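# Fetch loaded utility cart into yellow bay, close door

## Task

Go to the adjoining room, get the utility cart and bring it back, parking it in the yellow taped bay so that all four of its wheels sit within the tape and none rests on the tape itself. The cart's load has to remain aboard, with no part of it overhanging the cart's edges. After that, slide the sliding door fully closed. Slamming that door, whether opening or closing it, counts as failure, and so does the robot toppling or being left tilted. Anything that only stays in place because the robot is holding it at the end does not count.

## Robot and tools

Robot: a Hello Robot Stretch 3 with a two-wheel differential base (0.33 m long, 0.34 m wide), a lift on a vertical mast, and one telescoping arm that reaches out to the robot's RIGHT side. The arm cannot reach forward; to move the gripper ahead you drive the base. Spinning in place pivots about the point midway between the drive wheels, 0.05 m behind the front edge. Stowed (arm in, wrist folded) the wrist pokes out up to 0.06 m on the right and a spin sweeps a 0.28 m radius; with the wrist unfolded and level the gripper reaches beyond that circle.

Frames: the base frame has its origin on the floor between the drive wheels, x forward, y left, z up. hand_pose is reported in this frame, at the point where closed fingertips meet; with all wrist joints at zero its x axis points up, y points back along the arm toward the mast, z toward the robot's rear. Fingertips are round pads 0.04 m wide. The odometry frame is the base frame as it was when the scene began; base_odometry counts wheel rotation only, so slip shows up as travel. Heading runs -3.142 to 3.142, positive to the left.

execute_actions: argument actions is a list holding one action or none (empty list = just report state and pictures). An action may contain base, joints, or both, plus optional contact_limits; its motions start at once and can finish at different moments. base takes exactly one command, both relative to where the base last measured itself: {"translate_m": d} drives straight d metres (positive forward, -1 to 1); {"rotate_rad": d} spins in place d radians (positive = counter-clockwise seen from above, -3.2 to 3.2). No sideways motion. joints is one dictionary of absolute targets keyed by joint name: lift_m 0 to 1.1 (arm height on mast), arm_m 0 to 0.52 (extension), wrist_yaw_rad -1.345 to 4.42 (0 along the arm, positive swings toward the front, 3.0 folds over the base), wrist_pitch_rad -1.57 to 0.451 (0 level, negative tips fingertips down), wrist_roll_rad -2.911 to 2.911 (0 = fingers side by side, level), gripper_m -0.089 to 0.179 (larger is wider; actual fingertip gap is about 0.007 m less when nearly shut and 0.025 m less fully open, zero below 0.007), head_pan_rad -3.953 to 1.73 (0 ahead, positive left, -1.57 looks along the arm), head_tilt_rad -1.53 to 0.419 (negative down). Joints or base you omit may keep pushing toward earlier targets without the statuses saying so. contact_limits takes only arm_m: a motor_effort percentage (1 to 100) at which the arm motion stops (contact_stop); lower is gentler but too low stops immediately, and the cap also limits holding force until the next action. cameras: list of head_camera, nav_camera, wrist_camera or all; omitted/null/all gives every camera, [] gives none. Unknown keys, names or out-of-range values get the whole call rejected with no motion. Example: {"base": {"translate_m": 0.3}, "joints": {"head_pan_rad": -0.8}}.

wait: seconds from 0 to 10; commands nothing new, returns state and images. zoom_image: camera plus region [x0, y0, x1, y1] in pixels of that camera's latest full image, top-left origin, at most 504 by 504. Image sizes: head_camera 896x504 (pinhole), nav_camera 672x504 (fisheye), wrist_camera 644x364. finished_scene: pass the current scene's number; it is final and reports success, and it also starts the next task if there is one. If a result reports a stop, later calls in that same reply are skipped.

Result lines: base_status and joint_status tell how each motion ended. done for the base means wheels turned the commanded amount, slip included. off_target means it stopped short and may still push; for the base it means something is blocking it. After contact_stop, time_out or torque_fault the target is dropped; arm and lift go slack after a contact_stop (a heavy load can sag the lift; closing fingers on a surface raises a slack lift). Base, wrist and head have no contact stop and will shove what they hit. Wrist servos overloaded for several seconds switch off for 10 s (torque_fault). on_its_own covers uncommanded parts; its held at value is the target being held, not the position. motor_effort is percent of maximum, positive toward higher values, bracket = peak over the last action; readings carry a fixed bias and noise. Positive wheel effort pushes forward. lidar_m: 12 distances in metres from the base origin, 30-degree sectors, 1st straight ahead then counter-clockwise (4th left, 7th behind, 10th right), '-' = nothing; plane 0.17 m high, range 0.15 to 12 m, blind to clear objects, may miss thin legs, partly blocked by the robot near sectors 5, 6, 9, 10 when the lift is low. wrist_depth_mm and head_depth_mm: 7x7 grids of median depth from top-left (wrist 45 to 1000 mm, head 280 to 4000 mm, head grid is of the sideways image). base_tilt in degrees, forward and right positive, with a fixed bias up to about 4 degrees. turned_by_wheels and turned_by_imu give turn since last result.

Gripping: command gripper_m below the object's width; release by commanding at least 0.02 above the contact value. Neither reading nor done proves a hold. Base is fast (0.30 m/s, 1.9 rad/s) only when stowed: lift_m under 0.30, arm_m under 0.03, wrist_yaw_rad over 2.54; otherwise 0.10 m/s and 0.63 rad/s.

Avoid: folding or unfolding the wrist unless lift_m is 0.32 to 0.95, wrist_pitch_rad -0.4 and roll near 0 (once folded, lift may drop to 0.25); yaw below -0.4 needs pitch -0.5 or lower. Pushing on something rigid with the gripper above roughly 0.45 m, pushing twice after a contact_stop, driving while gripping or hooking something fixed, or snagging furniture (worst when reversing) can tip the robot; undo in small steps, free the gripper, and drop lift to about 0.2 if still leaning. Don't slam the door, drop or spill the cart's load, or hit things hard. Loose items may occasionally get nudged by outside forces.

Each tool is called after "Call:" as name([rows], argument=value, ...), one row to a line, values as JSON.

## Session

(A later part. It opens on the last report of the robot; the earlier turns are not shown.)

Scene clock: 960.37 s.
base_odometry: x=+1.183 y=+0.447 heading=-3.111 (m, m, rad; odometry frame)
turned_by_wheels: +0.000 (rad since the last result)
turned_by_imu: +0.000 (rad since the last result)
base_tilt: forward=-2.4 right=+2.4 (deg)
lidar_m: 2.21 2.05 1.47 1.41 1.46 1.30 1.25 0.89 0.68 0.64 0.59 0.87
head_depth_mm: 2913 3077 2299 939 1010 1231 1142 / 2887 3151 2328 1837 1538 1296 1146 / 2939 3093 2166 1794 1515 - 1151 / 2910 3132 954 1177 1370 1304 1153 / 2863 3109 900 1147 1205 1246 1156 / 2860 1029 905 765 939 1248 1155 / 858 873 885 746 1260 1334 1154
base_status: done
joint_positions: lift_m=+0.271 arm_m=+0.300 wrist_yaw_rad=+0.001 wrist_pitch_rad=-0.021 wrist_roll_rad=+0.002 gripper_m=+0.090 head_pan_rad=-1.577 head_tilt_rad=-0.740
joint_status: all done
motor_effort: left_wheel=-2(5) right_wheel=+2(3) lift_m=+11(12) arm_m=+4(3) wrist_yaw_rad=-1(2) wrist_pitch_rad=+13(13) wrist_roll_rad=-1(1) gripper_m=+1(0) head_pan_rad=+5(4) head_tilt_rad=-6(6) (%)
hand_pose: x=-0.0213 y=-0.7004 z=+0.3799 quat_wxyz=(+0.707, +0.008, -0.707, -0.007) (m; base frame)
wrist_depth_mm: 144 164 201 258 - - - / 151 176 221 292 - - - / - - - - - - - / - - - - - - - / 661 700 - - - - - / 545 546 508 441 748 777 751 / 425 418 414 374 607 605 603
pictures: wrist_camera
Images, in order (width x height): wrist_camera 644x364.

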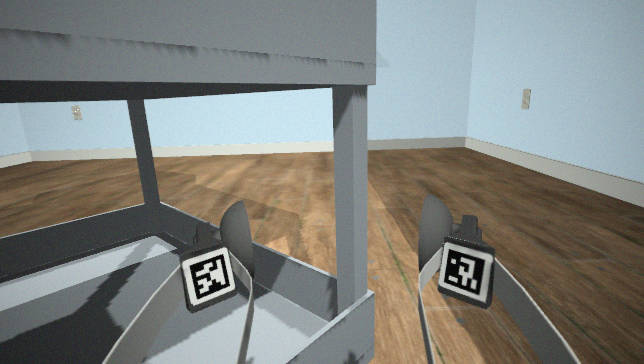

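Call:
execute_actions([
  {"base":{"translate_m":-0.012},"joints":{"arm_m":0.41}},
], cameras=["wrist_camera"])

Scene clock: 964.50 s.
base_odometry: x=+1.195 y=+0.447 heading=-3.111 (m, m, rad; odometry frame)
turned_by_wheels: +0.000 (rad since the last result)
turned_by_imu: +0.000 (rad since the last result)
base_tilt: forward=-2.4 right=+2.4 (deg)
lidar_m: 2.21 2.04 1.47 1.41 1.45 1.29 1.24 0.89 0.67 0.65 0.59 0.88
head_depth_mm: 2969 3098 2295 896 984 1231 1144 / 2911 3114 2312 1846 1545 1283 1160 / 2911 3107 2256 1814 1580 1289 1152 / 2914 3091 925 1174 1382 1319 1149 / 2911 3088 903 1183 1278 1267 1148 / 2862 1059 909 1090 964 1245 1159 / 872 884 899 726 1213 1326 1153
base_status: done
joint_positions: lift_m=+0.271 arm_m=+0.410 wrist_yaw_rad=+0.001 wrist_pitch_rad=-0.021 wrist_roll_rad=+0.002 gripper_m=+0.090 head_pan_rad=-1.577 head_tilt_rad=-0.740
joint_status: all done
motor_effort: left_wheel=-2(4) right_wheel=+2(4) lift_m=+11(12) arm_m=+4(5) wrist_yaw_rad=-1(1) wrist_pitch_rad=+13(13) wrist_roll_rad=+0(1) gripper_m=+0(0) head_pan_rad=+4(5) head_tilt_rad=-5(6) (%)
hand_pose: x=-0.0213 y=-0.8104 z=+0.3799 quat_wxyz=(+0.707, +0.008, -0.707, -0.007) (m; base frame)
wrist_depth_mm: 98 109 133 173 - - - / 200 150 170 201 - - - / - - - 223 - - - / - - - 232 - - - / - 656 - 242 - - - / 549 548 753 714 756 758 751 / 422 414 399 314 615 602 596
pictures: wrist_camera
Images, in order (width x height): wrist_camera 644x364.

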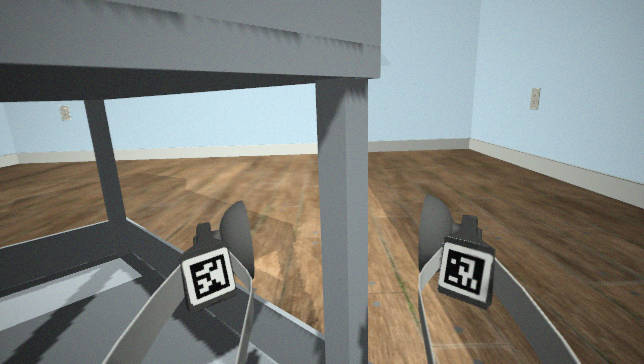

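Call:
execute_actions([
  {"joints":{"arm_m":0.51}},
], cameras=["wrist_camera"])

Call:
execute_actions([
  {"joints":{"gripper_m":-0.015}},
], cameras=["wrist_camera"])

Scene clock: 970.87 s.
base_odometry: x=+1.195 y=+0.447 heading=-3.111 (m, m, rad; odometry frame)
turned_by_wheels: +0.000 (rad since the last result)
turned_by_imu: +0.001 (rad since the last result)
base_tilt: forward=-2.4 right=+2.4 (deg)
lidar_m: 2.21 2.05 1.47 1.41 1.46 1.30 1.24 0.89 0.67 0.64 0.59 0.88
head_depth_mm: 2921 3089 2283 893 984 1236 1152 / 2905 3090 2335 1848 1537 1276 1153 / 2960 3115 2214 1824 1625 1321 1153 / 2886 3114 926 1174 1402 1319 1149 / 2920 3170 902 1179 1281 1269 1154 / 2876 1066 905 1089 961 1252 1153 / 869 887 897 724 1209 1332 1158
base_status: not commanded
joint_positions: lift_m=+0.271 arm_m=+0.510 wrist_yaw_rad=+0.001 wrist_pitch_rad=-0.021 wrist_roll_rad=+0.002 gripper_m=+0.090 head_pan_rad=-1.577 head_tilt_rad=-0.740
joint_status: all done
motor_effort: left_wheel=-2(2) right_wheel=+2(2) lift_m=+11(11) arm_m=+4(4) wrist_yaw_rad=-1(1) wrist_pitch_rad=+13(13) wrist_roll_rad=-1(1) gripper_m=+0(1) head_pan_rad=+4(5) head_tilt_rad=-5(6) (%)
hand_pose: x=-0.0213 y=-0.9104 z=+0.3799 quat_wxyz=(+0.707, +0.008, -0.707, -0.007) (m; base frame)
wrist_depth_mm: - 56 65 82 115 - - / 206 154 174 113 - - - / - - - 121 - - - / - - - 127 - - - / - - - 133 914 - - / 530 512 750 139 702 747 738 / 427 398 631 146 584 603 597
pictures: wrist_camera
Images, in order (width x height): wrist_camera 644x364.

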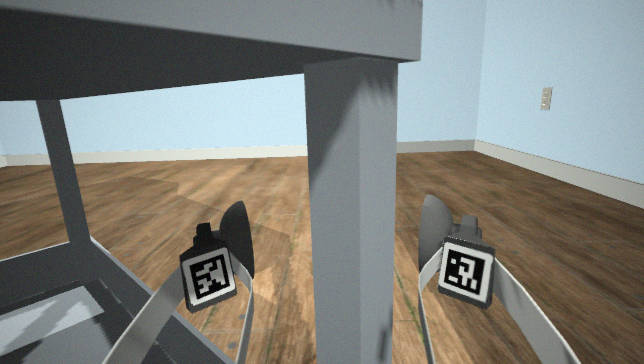

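Scene clock: 972.40 s.
base_odometry: x=+1.195 y=+0.447 heading=-3.112 (m, m, rad; odometry frame)
turned_by_wheels: +0.000 (rad since the last result)
turned_by_imu: +0.000 (rad since the last result)
base_tilt: forward=-2.3 right=+2.4 (deg)
lidar_m: 2.21 2.04 1.47 1.41 1.45 1.30 1.24 0.89 0.67 0.65 0.59 0.88
head_depth_mm: 2969 3093 2314 893 985 1237 1146 / 2948 3125 2330 1839 1543 1274 1162 / 2925 3119 2247 1791 1587 1315 1147 / 2908 3090 925 1184 1396 1326 1156 / 2934 3146 903 1186 1271 1273 1155 / 2856 1062 907 1092 961 1249 1156 / 875 886 902 727 1198 1330 1161
base_status: not commanded
joint_positions: lift_m=+0.271 arm_m=+0.510 wrist_yaw_rad=-0.013 wrist_pitch_rad=-0.020 wrist_roll_rad=+0.002 gripper_m=-0.014 head_pan_rad=-1.577 head_tilt_rad=-0.740
joint_status: all done
on_its_own: wrist_yaw_rad is at rest, and its effort (+18) is outside its rest range (-12 to +12)
motor_effort: left_wheel=-7(7) right_wheel=+11(11) lift_m=+12(12) arm_m=+1(5) wrist_yaw_rad=+18(23) wrist_pitch_rad=+12(13) wrist_roll_rad=-1(1) gripper_m=-25(100) head_pan_rad=+4(5) head_tilt_rad=-6(6) (%)
hand_pose: x=-0.0249 y=-0.9106 z=+0.3801 quat_wxyz=(+0.707, +0.003, -0.707, -0.012) (m; base frame)
wrist_depth_mm: - 58 68 86 - - - / 203 153 173 112 - - - / - - - 118 - - - / - - - 122 - - - / - - - 126 - - - / 519 737 813 131 702 765 742 / 428 410 620 139 600 595 586
pictures: wrist_camera
Images, in order (width x height): wrist_camera 644x364.

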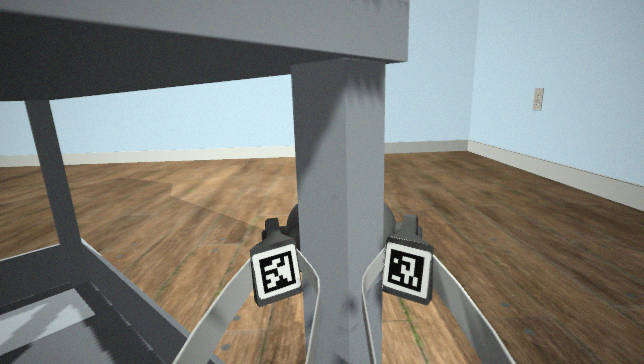

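Gripped. Retract by 0.2.

Call:
execute_actions([
  {"joints":{"arm_m":0.31},"contact_limits":{"arm_m":40}},
])

Scene clock: 976.50 s.
base_odometry: x=+1.195 y=+0.447 heading=-3.111 (m, m, rad; odometry frame)
turned_by_wheels: +0.001 (rad since the last result)
turned_by_imu: +0.002 (rad since the last result)
base_tilt: forward=-2.3 right=+2.3 (deg)
lidar_m: 2.21 2.04 1.47 1.41 1.46 1.29 1.24 0.89 0.67 0.59 0.56 0.88
head_depth_mm: 2906 3058 2311 898 983 1240 1139 / 2947 3086 2315 1860 1540 1291 1159 / 2946 3088 2345 1850 1532 1265 1150 / 2924 3136 839 1015 1057 1265 1153 / 2929 3106 898 1083 1032 1242 1155 / 2821 1027 906 717 979 1175 1160 / 837 813 874 683 989 1016 1160
base_status: not commanded
joint_positions: lift_m=+0.271 arm_m=+0.310 wrist_yaw_rad=+0.076 wrist_pitch_rad=-0.020 wrist_roll_rad=+0.002 gripper_m=-0.014 head_pan_rad=-1.577 head_tilt_rad=-0.741
joint_status: all done
on_its_own: wrist_yaw_rad is held at +0.065, not at your +0.000, by its stall guard, which is not easing now; wrist_yaw_rad is at rest, and its effort (-14) is outside its rest range (-12 to +12)
motor_effort: left_wheel=+2(10) right_wheel=-5(20) lift_m=+12(12) arm_m=-5(9) wrist_yaw_rad=-14(61) wrist_pitch_rad=+13(13) wrist_roll_rad=-1(1) gripper_m=-26(29) head_pan_rad=+5(4) head_tilt_rad=-5(5) (%)
contact_limits: arm_m 40 (drawing in: default 24, maximum 40; extending or still: default 35, maximum 56)
hand_pose: x=-0.0021 y=-0.7104 z=+0.3799 quat_wxyz=(+0.707, +0.034, -0.707, +0.019) (m; base frame)
wrist_depth_mm: - 80 89 101 - - - / 199 146 166 112 - - - / - - - 118 - - - / - - - 123 - - - / - 650 695 128 - - - / 549 537 537 131 737 783 753 / 424 420 391 140 608 608 595
pictures: head_camera (sideways: a quarter turn clockwise sets it upright), nav_camera (sideways: a quarter turn counterclockwise sets it upright), wrist_camera
Images, in order (width x height): head_camera 896x504, nav_camera 672x504, wrist_camera 644x364.

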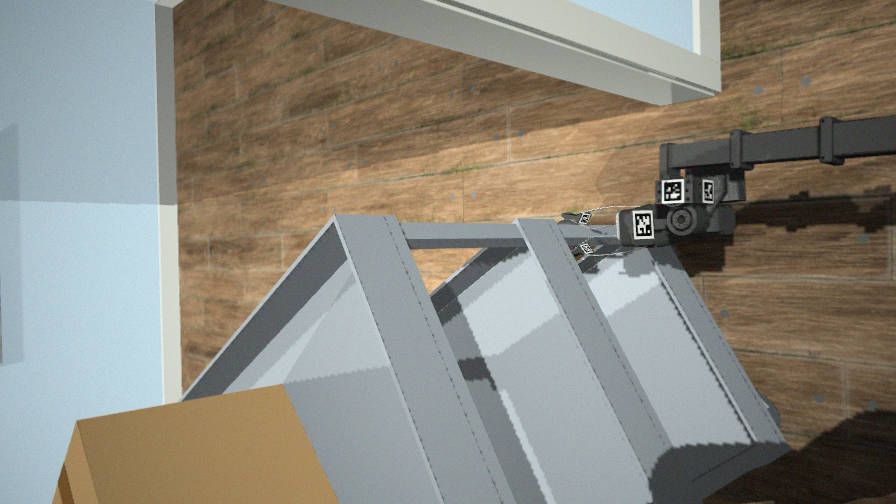

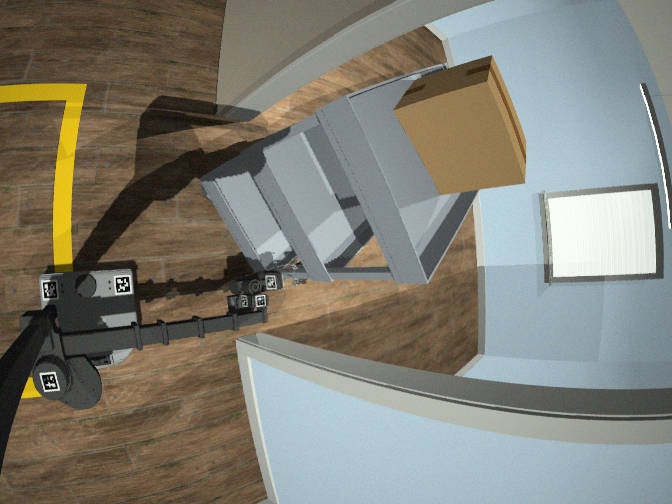

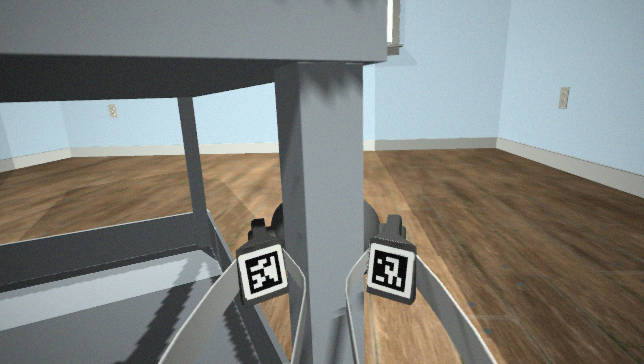

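Call:
execute_actions([
  {"joints":{"arm_m":0.13,"wrist_yaw_rad":0.07},"contact_limits":{"arm_m":40}},
])

Scene clock: 981.87 s.
base_odometry: x=+1.195 y=+0.447 heading=-3.111 (m, m, rad; odometry frame)
turned_by_wheels: +0.000 (rad since the last result)
turned_by_imu: +0.001 (rad since the last result)
base_tilt: forward=-2.3 right=+2.4 (deg)
lidar_m: 2.22 2.04 1.48 1.41 1.45 1.29 1.24 0.89 0.67 0.46 0.46 0.51
head_depth_mm: 2914 3109 2318 899 981 1230 1148 / 2927 3124 2288 1842 1536 1279 1154 / 2926 3123 2326 1856 1535 1318 1195 / 2934 3139 2333 703 953 1079 1129 / 2900 3168 869 717 955 1098 1135 / 2881 1012 840 720 936 895 1094 / 2766 702 788 722 622 861 1080
base_status: not commanded
joint_positions: lift_m=+0.270 arm_m=+0.131 wrist_yaw_rad=+0.175 wrist_pitch_rad=-0.022 wrist_roll_rad=+0.000 gripper_m=-0.014 head_pan_rad=-1.577 head_tilt_rad=-0.741
joint_status: wrist_yaw_rad off_target (ended at +0.175, target +0.070); the others done
on_its_own: wrist_yaw_rad is held at +0.153, not at your +0.070, by its stall guard, which is still easing
motor_effort: left_wheel=+3(12) right_wheel=-11(30) lift_m=+12(12) arm_m=-7(10) wrist_yaw_rad=-28(88) wrist_pitch_rad=+14(14) wrist_roll_rad=+0(1) gripper_m=-25(29) head_pan_rad=+4(4) head_tilt_rad=-5(5) (%)
contact_limits: arm_m 40 (drawing in: default 24, maximum 40; extending or still: default 35, maximum 56)
hand_pose: x=+0.0231 y=-0.5273 z=+0.3794 quat_wxyz=(+0.705, +0.070, -0.703, +0.054) (m; base frame)
wrist_depth_mm: 94 96 100 103 - - - / 201 146 165 113 - - - / - - - 118 - - - / - - - 123 - - - / 660 695 723 128 - - - / 541 539 532 134 757 761 766 / 421 421 417 141 609 608 596
pictures: head_camera (sideways: a quarter turn clockwise sets it upright), nav_camera (sideways: a quarter turn counterclockwise sets it upright), wrist_camera
Images, in order (width x height): head_camera 896x504, nav_camera 672x504, wrist_camera 644x364.

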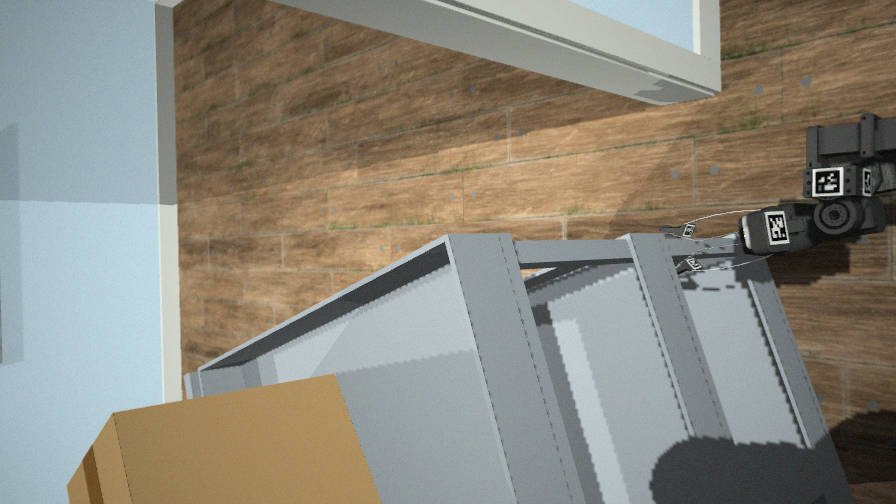

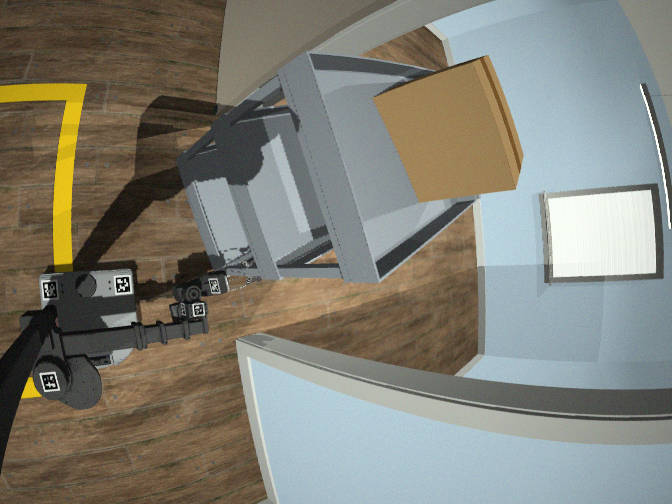

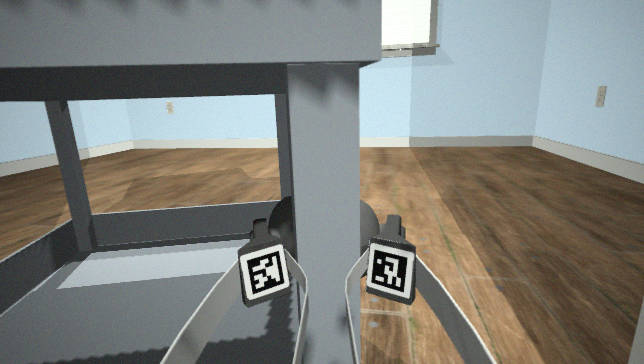

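Call:
execute_actions([
  {"joints":{"arm_m":0.0,"wrist_yaw_rad":0.17},"contact_limits":{"arm_m":40}},
])

Scene clock: 991.33 s.
base_odometry: x=+1.195 y=+0.447 heading=-3.111 (m, m, rad; odometry frame)
turned_by_wheels: +0.000 (rad since the last result)
turned_by_imu: +0.000 (rad since the last result)
base_tilt: forward=-2.4 right=+2.4 (deg)
lidar_m: 2.22 2.04 1.48 1.41 1.46 1.29 1.24 0.89 0.67 0.35 0.35 0.42
head_depth_mm: 2910 3120 2307 894 984 1231 1142 / 2911 3113 2323 1847 1538 1276 1138 / 2936 3178 2340 1844 1550 1325 1153 / 2890 3125 2341 1846 617 796 1072 / 2931 3136 901 718 566 839 1040 / 2872 949 733 720 596 824 1001 / 2800 613 684 722 597 808 945
base_status: not commanded
joint_positions: lift_m=+0.270 arm_m=+0.002 wrist_yaw_rad=+0.207 wrist_pitch_rad=-0.025 wrist_roll_rad=+0.000 gripper_m=-0.014 head_pan_rad=-1.577 head_tilt_rad=-0.741
joint_status: wrist_yaw_rad off_target (ended at +0.207, target +0.170); the others done
joint sent to its limit — the command would take arm_m past its lower limit, so that joint was sent only as far as its limit.
on_its_own: wrist_yaw_rad is held at +0.211, not at your +0.170, by its stall guard, which is not easing now
motor_effort: left_wheel=-2(3) right_wheel=-2(12) lift_m=+12(13) arm_m=-5(8) wrist_yaw_rad=+5(30) wrist_pitch_rad=+15(15) wrist_roll_rad=+0(0) gripper_m=-24(25) head_pan_rad=+5(3) head_tilt_rad=-5(6) (%)
contact_limits: arm_m 40 (drawing in: default 24, maximum 40; extending or still: default 35, maximum 56)
hand_pose: x=+0.0311 y=-0.3974 z=+0.3787 quat_wxyz=(+0.705, +0.082, -0.702, +0.064) (m; base frame)
wrist_depth_mm: 104 104 104 103 - - - / 200 148 167 113 - - - / - - - 118 - - - / - - - 122 - - - / 639 682 745 128 - - 900 / 503 533 527 134 745 767 456 / 420 415 410 140 614 604 444
pictures: head_camera (sideways: a quarter turn clockwise sets it upright), nav_camera (sideways: a quarter turn counterclockwise sets it upright), wrist_camera
Images, in order (width x height): head_camera 896x504, nav_camera 672x504, wrist_camera 644x364.

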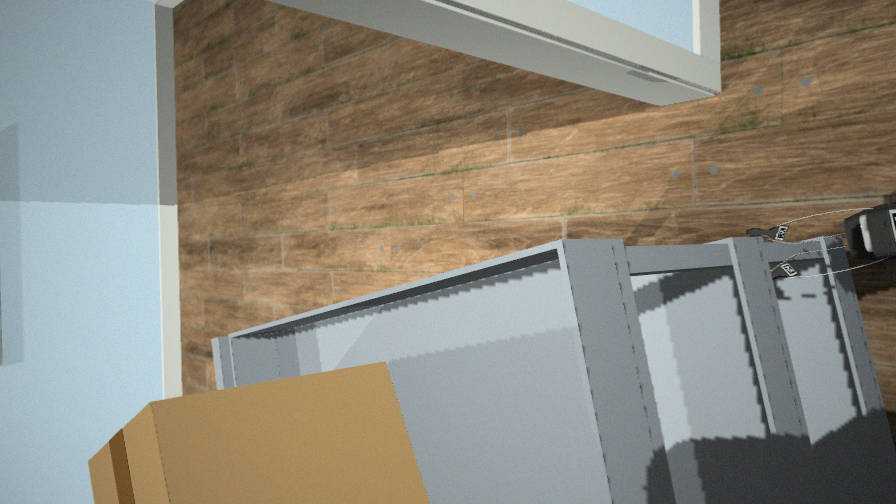

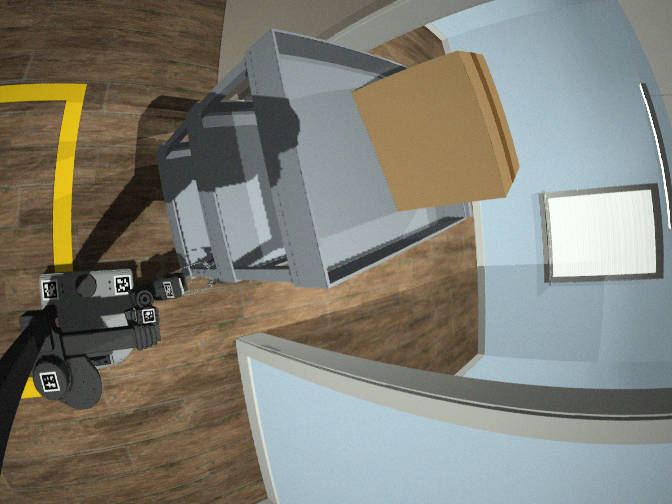

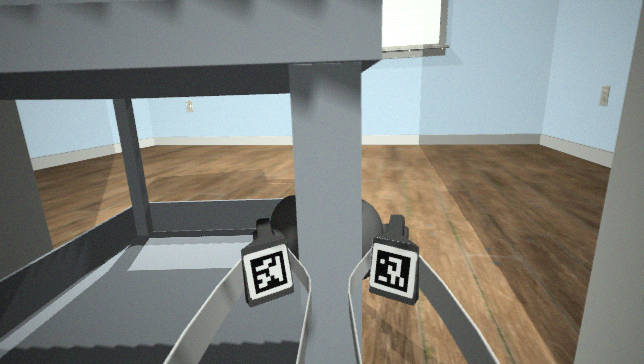

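Call:
execute_actions([
  {"joints":{"arm_m":0.07,"wrist_yaw_rad":0.2}},
], cameras=[])

Call:
execute_actions([
  {"joints":{"gripper_m":0.09}},
], cameras=[])

Call:
execute_actions([
  {"joints":{"arm_m":0.0}},
], cameras=["head_camera","wrist_camera"])

Scene clock: 1011.57 s.
base_odometry: x=+1.195 y=+0.447 heading=-3.111 (m, m, rad; odometry frame)
turned_by_wheels: +0.000 (rad since the last result)
turned_by_imu: +0.000 (rad since the last result)
base_tilt: forward=-2.3 right=+2.4 (deg)
lidar_m: 2.22 2.04 1.47 1.41 1.46 1.30 1.24 0.89 0.67 0.41 0.41 0.47
head_depth_mm: 2939 3094 2284 896 989 1234 1148 / 2929 3100 2333 1843 1535 1277 1149 / 2956 3145 2330 1846 1545 1320 1169 / 2901 3204 2350 1761 700 942 1111 / 2924 3144 880 717 608 875 1093 / 2906 994 800 719 599 856 1080 / 2805 656 742 723 580 844 1047
base_status: not commanded
joint_positions: lift_m=+0.270 arm_m=+0.069 wrist_yaw_rad=+0.199 wrist_pitch_rad=-0.024 wrist_roll_rad=+0.000 gripper_m=-0.014 head_pan_rad=-1.577 head_tilt_rad=-0.741
joint_status: all done
motor_effort: left_wheel=-1(2) right_wheel=+1(1) lift_m=+13(12) arm_m=+7(12) wrist_yaw_rad=+1(12) wrist_pitch_rad=+15(15) wrist_roll_rad=+0(0) gripper_m=-24(24) head_pan_rad=+4(4) head_tilt_rad=-5(5) (%)
hand_pose: x=+0.0292 y=-0.4650 z=+0.3788 quat_wxyz=(+0.705, +0.079, -0.702, +0.062) (m; base frame)
wrist_depth_mm: 99 100 101 103 - - - / 204 150 170 113 - - - / - - - 117 - - - / - - - 122 - - - / - 705 741 127 - - - / 517 537 529 134 746 757 714 / 421 423 413 140 608 597 550
pictures: none
No camera images: the call's "cameras" was empty. Leave "cameras" out to get every camera's image.

Scene clock: 1013.53 s.
base_odometry: x=+1.195 y=+0.447 heading=-3.111 (m, m, rad; odometry frame)
turned_by_wheels: +0.000 (rad since the last result)
turned_by_imu: +0.000 (rad since the last result)
base_tilt: forward=-2.4 right=+2.4 (deg)
lidar_m: 2.21 2.05 1.48 1.41 1.46 1.30 1.24 0.89 0.67 0.41 0.41 0.47
head_depth_mm: 2934 3100 2297 895 983 1242 1144 / 2906 3102 2313 1840 1539 1267 1148 / 2921 3137 2342 1846 1533 1313 1171 / 2920 3115 2354 1773 694 941 1104 / 2922 3098 879 717 608 877 1096 / 2890 993 796 719 597 856 1082 / 2830 655 741 723 581 841 1047
base_status: not commanded
joint_positions: lift_m=+0.270 arm_m=+0.070 wrist_yaw_rad=+0.198 wrist_pitch_rad=-0.022 wrist_roll_rad=+0.000 gripper_m=+0.090 head_pan_rad=-1.577 head_tilt_rad=-0.741
joint_status: all done
motor_effort: left_wheel=-1(4) right_wheel=+1(8) lift_m=+12(13) arm_m=+1(8) wrist_yaw_rad=+3(44) wrist_pitch_rad=+13(15) wrist_roll_rad=+0(0) gripper_m=+0(97) head_pan_rad=+5(4) head_tilt_rad=-5(5) (%)
hand_pose: x=+0.0289 y=-0.4657 z=+0.3795 quat_wxyz=(+0.705, +0.078, -0.702, +0.062) (m; base frame)
wrist_depth_mm: 97 98 100 102 - - - / 193 141 158 112 - - - / - - - 116 - - - / - - - 121 - - - / - 714 737 126 - - - / 507 544 501 131 754 769 721 / 427 423 414 138 613 596 551
pictures: none
No camera images: the call's "cameras" was empty. Leave "cameras" out to get every camera's image.

Scene clock: 1015.20 s.
base_odometry: x=+1.195 y=+0.447 heading=-3.111 (m, m, rad; odometry frame)
turned_by_wheels: +0.000 (rad since the last result)
turned_by_imu: +0.000 (rad since the last result)
base_tilt: forward=-2.4 right=+2.4 (deg)
lidar_m: 2.21 2.05 1.48 1.41 1.46 1.30 1.24 0.89 0.67 0.41 0.41 0.47
head_depth_mm: 2926 3115 2279 891 987 1238 1152 / 2939 3118 2297 1842 1534 1269 1145 / 2929 3204 2329 1868 1529 1319 1149 / 2906 3166 2339 1766 696 1033 1132 / 2914 3137 882 715 608 876 1094 / 2896 991 800 720 598 857 1077 / 2868 655 740 721 582 844 1048
base_status: not commanded
joint_positions: lift_m=+0.270 arm_m=+0.002 wrist_yaw_rad=+0.199 wrist_pitch_rad=-0.022 wrist_roll_rad=+0.000 gripper_m=+0.090 head_pan_rad=-1.577 head_tilt_rad=-0.741
joint_status: all done
joint sent to its limit — the command would take arm_m past its lower limit, so that joint was sent only as far as its limit.
motor_effort: left_wheel=-1(1) right_wheel=+1(1) lift_m=+13(12) arm_m=-3(2) wrist_yaw_rad=+1(3) wrist_pitch_rad=+14(13) wrist_roll_rad=+0(0) gripper_m=+1(0) head_pan_rad=+4(2) head_tilt_rad=-5(6) (%)
hand_pose: x=+0.0290 y=-0.3977 z=+0.3795 quat_wxyz=(+0.705, +0.078, -0.702, +0.062) (m; base frame)
wrist_depth_mm: 154 156 159 162 - - - / 160 161 164 175 - - - / - - - - - - - / - - - 796 - - - / 642 701 796 637 - - 443 / 506 549 504 469 768 771 440 / 427 422 412 380 614 614 443
pictures: head_camera (sideways: a quarter turn clockwise sets it upright), wrist_camera
Images, in order (width x height): head_camera 896x504, wrist_camera 644x364.

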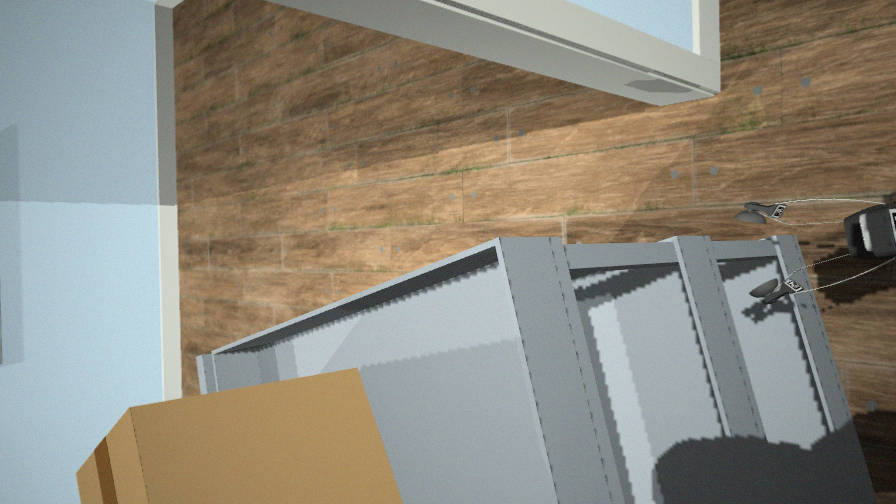

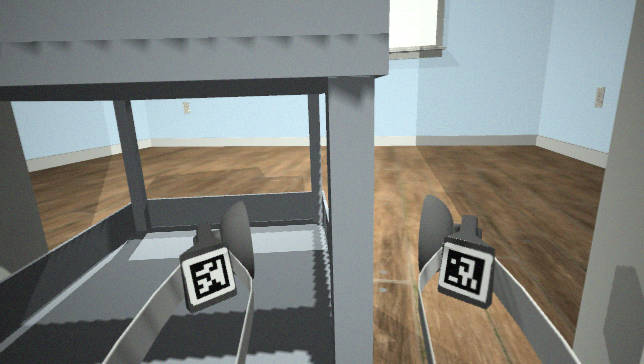

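Call:
execute_actions([
  {"joints":{"lift_m":0.33,"wrist_yaw_rad":1.57}},
], cameras=[])

Call:
execute_actions([
  {"base":{"translate_m":0.54},"joints":{"lift_m":0.27}},
], cameras=["nav_camera"])

Call:
execute_actions([
  {"base":{"rotate_rad":-1.45},"joints":{"head_pan_rad":-0.9,"head_tilt_rad":-0.9}},
])

Scene clock: 1024.00 s.
base_odometry: x=+1.195 y=+0.447 heading=-3.111 (m, m, rad; odometry frame)
turned_by_wheels: +0.000 (rad since the last result)
turned_by_imu: +0.000 (rad since the last result)
base_tilt: forward=-2.3 right=+2.4 (deg)
lidar_m: 2.21 2.05 1.47 1.41 1.46 1.29 1.24 0.89 0.67 0.41 0.41 0.47
head_depth_mm: 2900 3127 2289 895 984 1234 1143 / 2903 3074 2310 1841 1528 1267 1143 / 2921 3111 2310 1850 1544 1312 1149 / 2929 3152 2341 1754 695 1101 1108 / 2893 3151 881 713 607 874 1094 / 2885 995 795 718 596 863 1081 / 2780 657 738 722 579 846 1044
base_status: not commanded
joint_positions: lift_m=+0.329 arm_m=+0.002 wrist_yaw_rad=+1.568 wrist_pitch_rad=-0.021 wrist_roll_rad=+0.000 gripper_m=+0.090 head_pan_rad=-1.577 head_tilt_rad=-0.741
joint_status: all done
motor_effort: left_wheel=-1(1) right_wheel=+1(1) lift_m=+29(33) arm_m=-2(3) wrist_yaw_rad=+3(5) wrist_pitch_rad=+13(13) wrist_roll_rad=+0(0) gripper_m=-1(0) head_pan_rad=+5(4) head_tilt_rad=-5(5) (%)
hand_pose: x=+0.2343 y=-0.1478 z=+0.4387 quat_wxyz=(+0.506, +0.504, -0.495, +0.494) (m; base frame)
wrist_depth_mm: - - - - - 317 250 / - - - - - 295 224 / - - - - - 320 226 / - - - - - 618 613 / - - - - - 636 652 / 935 943 851 886 864 667 648 / 731 731 724 692 684 412 469
pictures: none
No camera images: the call's "cameras" was empty. Leave "cameras" out to get every camera's image.

Scene clock: 1030.63 s.
base_odometry: x=+0.655 y=+0.431 heading=-3.112 (m, m, rad; odometry frame)
turned_by_wheels: +0.000 (rad since the last result)
turned_by_imu: +0.000 (rad since the last result)
base_tilt: forward=-2.3 right=+2.4 (deg)
lidar_m: 1.99 2.05 1.48 1.42 1.47 1.86 1.78 0.54 0.32 0.35 0.57 0.76
head_depth_mm: 2759 589 691 709 588 815 1048 / 2826 566 635 695 576 645 999 / 2807 618 697 693 930 871 1072 / 2845 746 818 1137 1316 1291 1153 / 2887 3155 2343 1813 1144 1208 1158 / 2796 631 626 707 851 1102 1158 / 455 502 567 689 848 1103 1161
base_status: done
joint_positions: lift_m=+0.271 arm_m=+0.002 wrist_yaw_rad=+1.568 wrist_pitch_rad=-0.021 wrist_roll_rad=+0.000 gripper_m=+0.090 head_pan_rad=-1.577 head_tilt_rad=-0.741
joint_status: all done
motor_effort: left_wheel=-1(3) right_wheel=+1(4) lift_m=+11(27) arm_m=-3(2) wrist_yaw_rad=+3(3) wrist_pitch_rad=+13(13) wrist_roll_rad=+0(0) gripper_m=-1(0) head_pan_rad=+4(5) head_tilt_rad=-5(5) (%)
hand_pose: x=+0.2343 y=-0.1478 z=+0.3798 quat_wxyz=(+0.506, +0.504, -0.495, +0.494) (m; base frame)
wrist_depth_mm: - - - - - 679 459 / - - - - - 685 466 / - - - - - 707 462 / - - - - - 700 477 / - - - - - 666 469 / 836 821 746 780 767 636 478 / 643 639 636 616 605 607 481
pictures: nav_camera (sideways: a quarter turn counterclockwise sets it upright)
Images, in order (width x height): nav_camera 672x504.

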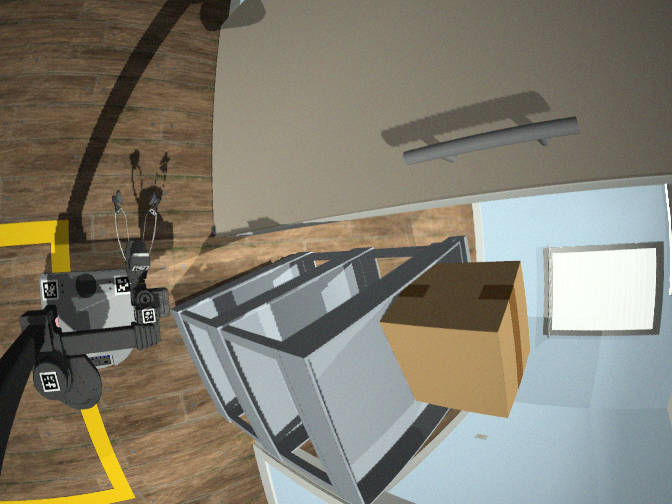

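Scene clock: 1033.87 s.
base_odometry: x=+0.655 y=+0.431 heading=+1.722 (m, m, rad; odometry frame)
turned_by_wheels: -1.450 (rad since the last result)
turned_by_imu: -1.455 (rad since the last result)
base_tilt: forward=-2.4 right=+2.4 (deg)
lidar_m: 0.44 0.59 0.87 1.99 1.84 1.44 1.42 1.53 1.80 1.70 0.44 0.32
head_depth_mm: 1075 1343 1763 1604 1399 1234 1108 / 937 1133 1447 1596 1401 1241 1132 / 951 1044 872 1496 1377 1243 1140 / 2283 2298 726 999 1195 1222 1117 / 2549 826 731 597 891 1014 1117 / 2779 844 733 622 571 1126 1117 / 2818 743 735 622 842 1215 1120
base_status: done
joint_positions: lift_m=+0.271 arm_m=+0.002 wrist_yaw_rad=+1.571 wrist_pitch_rad=-0.021 wrist_roll_rad=+0.000 gripper_m=+0.090 head_pan_rad=-0.907 head_tilt_rad=-0.888
joint_status: all done
motor_effort: left_wheel=+2(5) right_wheel=-3(5) lift_m=+11(11) arm_m=-2(2) wrist_yaw_rad=-2(5) wrist_pitch_rad=+13(13) wrist_roll_rad=+0(0) gripper_m=+0(0) head_pan_rad=+6(47) head_tilt_rad=-7(23) (%)
hand_pose: x=+0.2343 y=-0.1469 z=+0.3799 quat_wxyz=(+0.505, +0.505, -0.494, +0.495) (m; base frame)
wrist_depth_mm: 457 450 - 191 196 203 210 / 478 459 - 205 208 248 316 / 505 485 - 762 - - - / 525 507 - 792 877 - - / 543 517 946 634 709 636 960 / 572 548 764 398 504 503 475 / 609 577 597 377 403 397 394
pictures: head_camera (sideways: a quarter turn clockwise sets it upright), nav_camera (sideways: a quarter turn counterclockwise sets it upright), wrist_camera
Images, in order (width x height): head_camera 896x504, nav_camera 672x504, wrist_camera 644x364.

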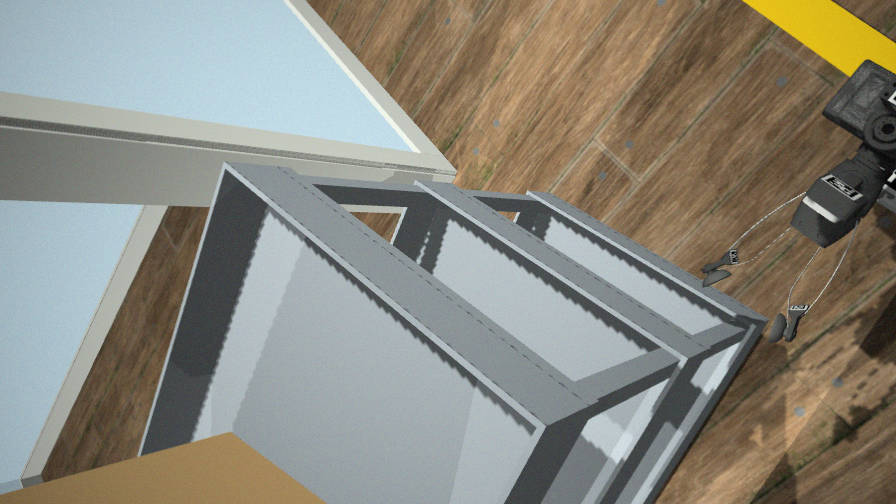

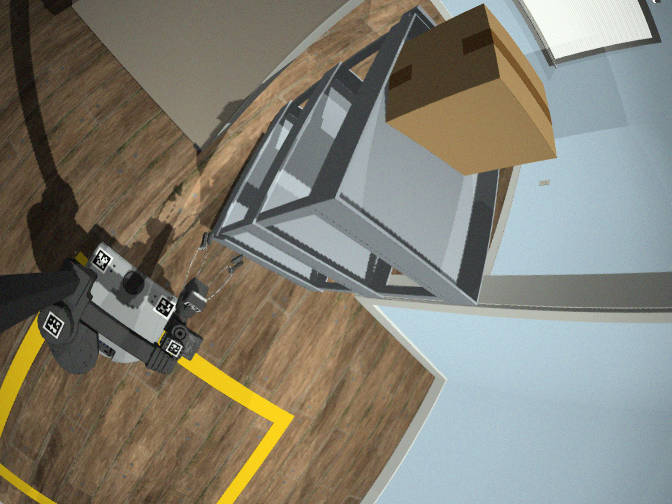

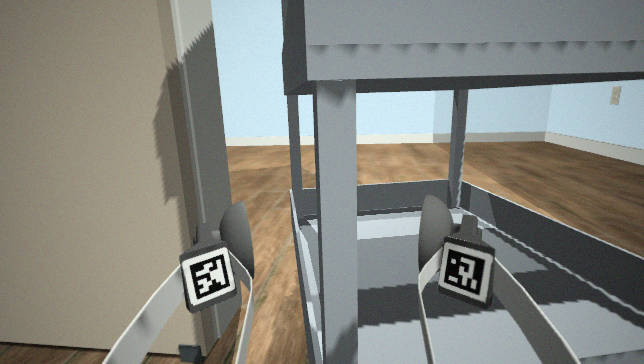

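Call:
execute_actions([
  {"base":{"translate_m":-0.06}},
], cameras=[])

Call:
execute_actions([
  {"joints":{"arm_m":0.42}},
], cameras=["head_camera","wrist_camera"])

Scene clock: 1039.93 s.
base_odometry: x=+0.664 y=+0.372 heading=+1.722 (m, m, rad; odometry frame)
turned_by_wheels: +0.000 (rad since the last result)
turned_by_imu: +0.001 (rad since the last result)
base_tilt: forward=-2.4 right=+2.4 (deg)
lidar_m: 0.46 0.65 0.97 2.00 1.76 1.38 1.36 1.46 1.79 1.77 0.55 0.37
head_depth_mm: 1184 1484 1802 1602 1402 1235 1104 / 1030 1255 1583 1604 1398 1235 1130 / 949 1091 1341 1578 1406 1243 1147 / 2273 814 762 1021 1294 1245 1108 / 2539 836 712 1003 927 1162 1115 / 2782 849 734 596 877 1141 1120 / 2937 845 738 623 860 1231 1119
base_status: done
joint_positions: lift_m=+0.271 arm_m=+0.002 wrist_yaw_rad=+1.571 wrist_pitch_rad=-0.021 wrist_roll_rad=+0.000 gripper_m=+0.090 head_pan_rad=-0.907 head_tilt_rad=-0.889
joint_status: not commanded
motor_effort: left_wheel=+2(4) right_wheel=-2(6) lift_m=+11(11) arm_m=-2(2) wrist_yaw_rad=-2(2) wrist_pitch_rad=+13(13) wrist_roll_rad=+0(0) gripper_m=+0(0) head_pan_rad=+3(4) head_tilt_rad=-7(7) (%)
hand_pose: x=+0.2343 y=-0.1469 z=+0.3799 quat_wxyz=(+0.505, +0.505, -0.494, +0.495) (m; base frame)
wrist_depth_mm: 522 504 - 248 254 262 270 / 543 524 - 266 265 275 316 / 569 547 684 828 - - - / 588 567 695 852 941 - - / 620 592 952 667 715 644 986 / 669 632 759 495 494 497 475 / 651 639 631 340 327 340 356
pictures: none
No camera images: the call's "cameras" was empty. Leave "cameras" out to get every camera's image.

Scene clock: 1044.20 s.
base_odometry: x=+0.664 y=+0.372 heading=+1.722 (m, m, rad; odometry frame)
turned_by_wheels: +0.000 (rad since the last result)
turned_by_imu: +0.000 (rad since the last result)
base_tilt: forward=-2.3 right=+2.4 (deg)
lidar_m: 0.46 0.65 0.96 2.00 1.77 1.38 1.37 1.46 1.79 1.77 0.54 0.37
head_depth_mm: 1186 1481 1795 1590 1436 1229 1121 / 1031 1254 1587 1600 1384 1234 1104 / 948 1094 1342 1573 1394 1238 1122 / 2288 813 762 1028 1292 1251 1114 / 2542 836 712 1004 926 1158 1115 / 2784 849 733 596 874 1124 1115 / 2954 842 735 624 862 1231 1121
base_status: not commanded
joint_positions: lift_m=+0.271 arm_m=+0.420 wrist_yaw_rad=+1.570 wrist_pitch_rad=-0.021 wrist_roll_rad=+0.000 gripper_m=+0.090 head_pan_rad=-0.907 head_tilt_rad=-0.889
joint_status: all done
motor_effort: left_wheel=+2(2) right_wheel=-3(3) lift_m=+11(11) arm_m=+4(4) wrist_yaw_rad=+1(1) wrist_pitch_rad=+13(13) wrist_roll_rad=+0(0) gripper_m=+0(1) head_pan_rad=+4(3) head_tilt_rad=-6(7) (%)
hand_pose: x=+0.2343 y=-0.5650 z=+0.3799 quat_wxyz=(+0.506, +0.505, -0.495, +0.495) (m; base frame)
wrist_depth_mm: 276 282 294 303 - - 431 / 289 292 305 321 - - 451 / - - - - - - 462 / 723 - - 924 - - 481 / 683 719 796 734 - 574 509 / 523 537 494 525 768 534 523 / 346 358 369 384 613 583 541
pictures: head_camera (sideways: a quarter turn clockwise sets it upright), wrist_camera
Images, in order (width x height): head_camera 896x504, wrist_camera 644x364.

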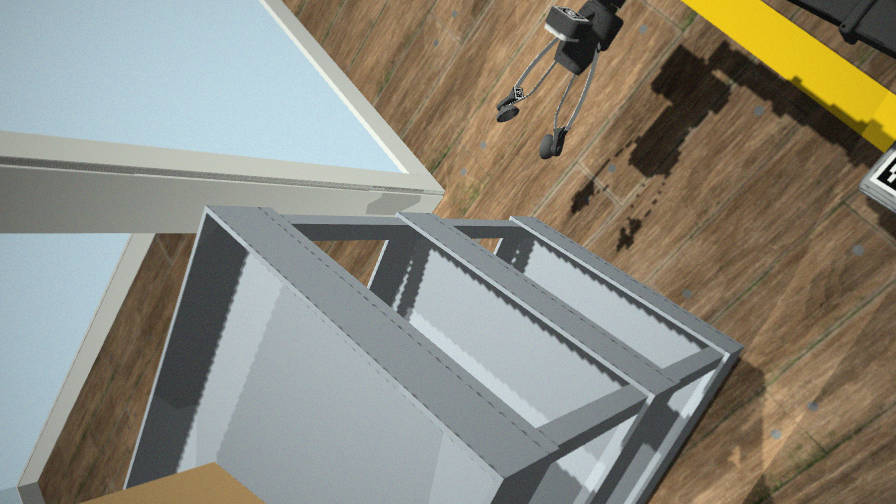

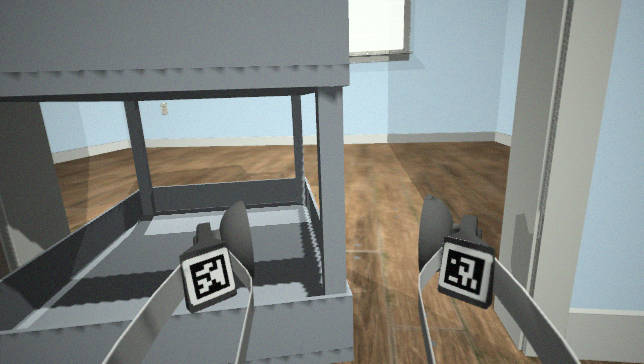

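Call:
execute_actions([
  {"base":{"translate_m":0.195},"joints":{"arm_m":0.415}},
], cameras=["wrist_camera"])

Call:
execute_actions([
  {"joints":{"gripper_m":-0.015}},
], cameras=["wrist_camera"])

Scene clock: 1049.07 s.
base_odometry: x=+0.635 y=+0.564 heading=+1.722 (m, m, rad; odometry frame)
turned_by_wheels: +0.000 (rad since the last result)
turned_by_imu: +0.000 (rad since the last result)
base_tilt: forward=-2.4 right=+2.4 (deg)
lidar_m: 0.39 0.44 0.66 1.98 2.01 1.58 1.56 1.67 1.82 1.32 0.22 0.20
head_depth_mm: 826 1034 1377 1586 1419 1234 1117 / 899 1009 700 944 1367 1241 1109 / 2111 2249 721 613 870 1193 1120 / 2314 2331 727 615 535 730 1078 / 2570 817 728 618 537 772 1098 / 624 652 693 621 540 1045 1117 / 521 532 571 598 572 1198 1091
base_status: done
joint_positions: lift_m=+0.271 arm_m=+0.415 wrist_yaw_rad=+1.570 wrist_pitch_rad=-0.021 wrist_roll_rad=+0.000 gripper_m=+0.090 head_pan_rad=-0.907 head_tilt_rad=-0.889
joint_status: all done
motor_effort: left_wheel=+2(5) right_wheel=-2(3) lift_m=+11(11) arm_m=-3(2) wrist_yaw_rad=+1(0) wrist_pitch_rad=+13(13) wrist_roll_rad=+0(0) gripper_m=+0(1) head_pan_rad=+3(4) head_tilt_rad=-6(7) (%)
hand_pose: x=+0.2343 y=-0.5605 z=+0.3799 quat_wxyz=(+0.506, +0.505, -0.495, +0.495) (m; base frame)
wrist_depth_mm: 115 118 122 126 - - - / 190 145 165 138 - - - / - - - 145 - - - / - - - 151 - - 417 / - 726 742 157 - - 414 / 522 547 504 164 762 765 412 / 431 420 419 173 608 607 407
pictures: wrist_camera
Images, in order (width x height): wrist_camera 644x364.

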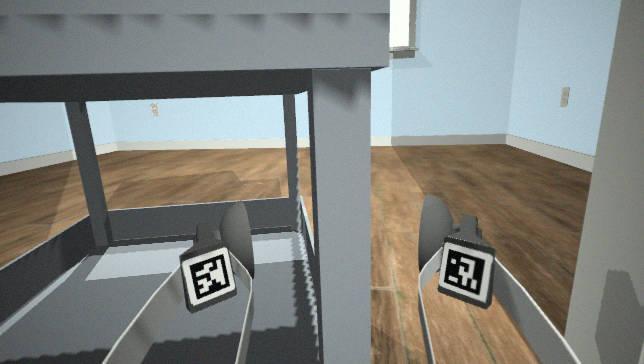

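Scene clock: 1050.60 s.
base_odometry: x=+0.635 y=+0.564 heading=+1.722 (m, m, rad; odometry frame)
turned_by_wheels: +0.000 (rad since the last result)
turned_by_imu: +0.001 (rad since the last result)
base_tilt: forward=-2.4 right=+2.4 (deg)
lidar_m: 0.39 0.44 0.66 1.98 2.01 1.58 1.56 1.67 1.83 1.32 0.22 0.20
head_depth_mm: 825 1033 1365 1585 1431 1229 1116 / 899 1007 700 928 1372 1236 1108 / 2109 2243 725 614 867 1205 1124 / 2309 2330 725 616 536 727 1078 / 2581 820 729 618 537 775 1097 / 621 651 692 620 540 1045 1113 / 520 532 570 597 572 1192 1096
base_status: not commanded
joint_positions: lift_m=+0.271 arm_m=+0.415 wrist_yaw_rad=+1.559 wrist_pitch_rad=-0.021 wrist_roll_rad=+0.000 gripper_m=-0.014 head_pan_rad=-0.907 head_tilt_rad=-0.889
joint_status: all done
on_its_own: wrist_yaw_rad is at rest, and its effort (+15) is outside its rest range (-12 to +12)
motor_effort: left_wheel=+4(4) right_wheel=-10(9) lift_m=+12(12) arm_m=-2(3) wrist_yaw_rad=+15(15) wrist_pitch_rad=+13(13) wrist_roll_rad=+0(0) gripper_m=-23(100) head_pan_rad=+4(5) head_tilt_rad=-7(7) (%)
hand_pose: x=+0.2343 y=-0.5633 z=+0.3798 quat_wxyz=(+0.509, +0.502, -0.497, +0.492) (m; base frame)
wrist_depth_mm: 114 117 121 126 - - - / 192 146 167 137 - - - / - - - 143 - - 403 / - - - 149 - - 403 / - 710 753 153 - - 405 / 526 549 533 161 716 774 407 / 429 425 414 170 612 602 407
pictures: wrist_camera
Images, in order (width x height): wrist_camera 644x364.

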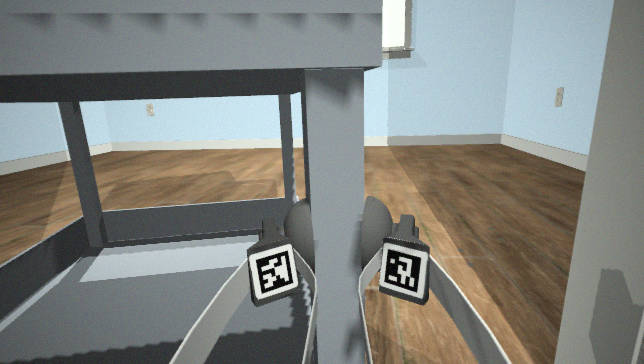

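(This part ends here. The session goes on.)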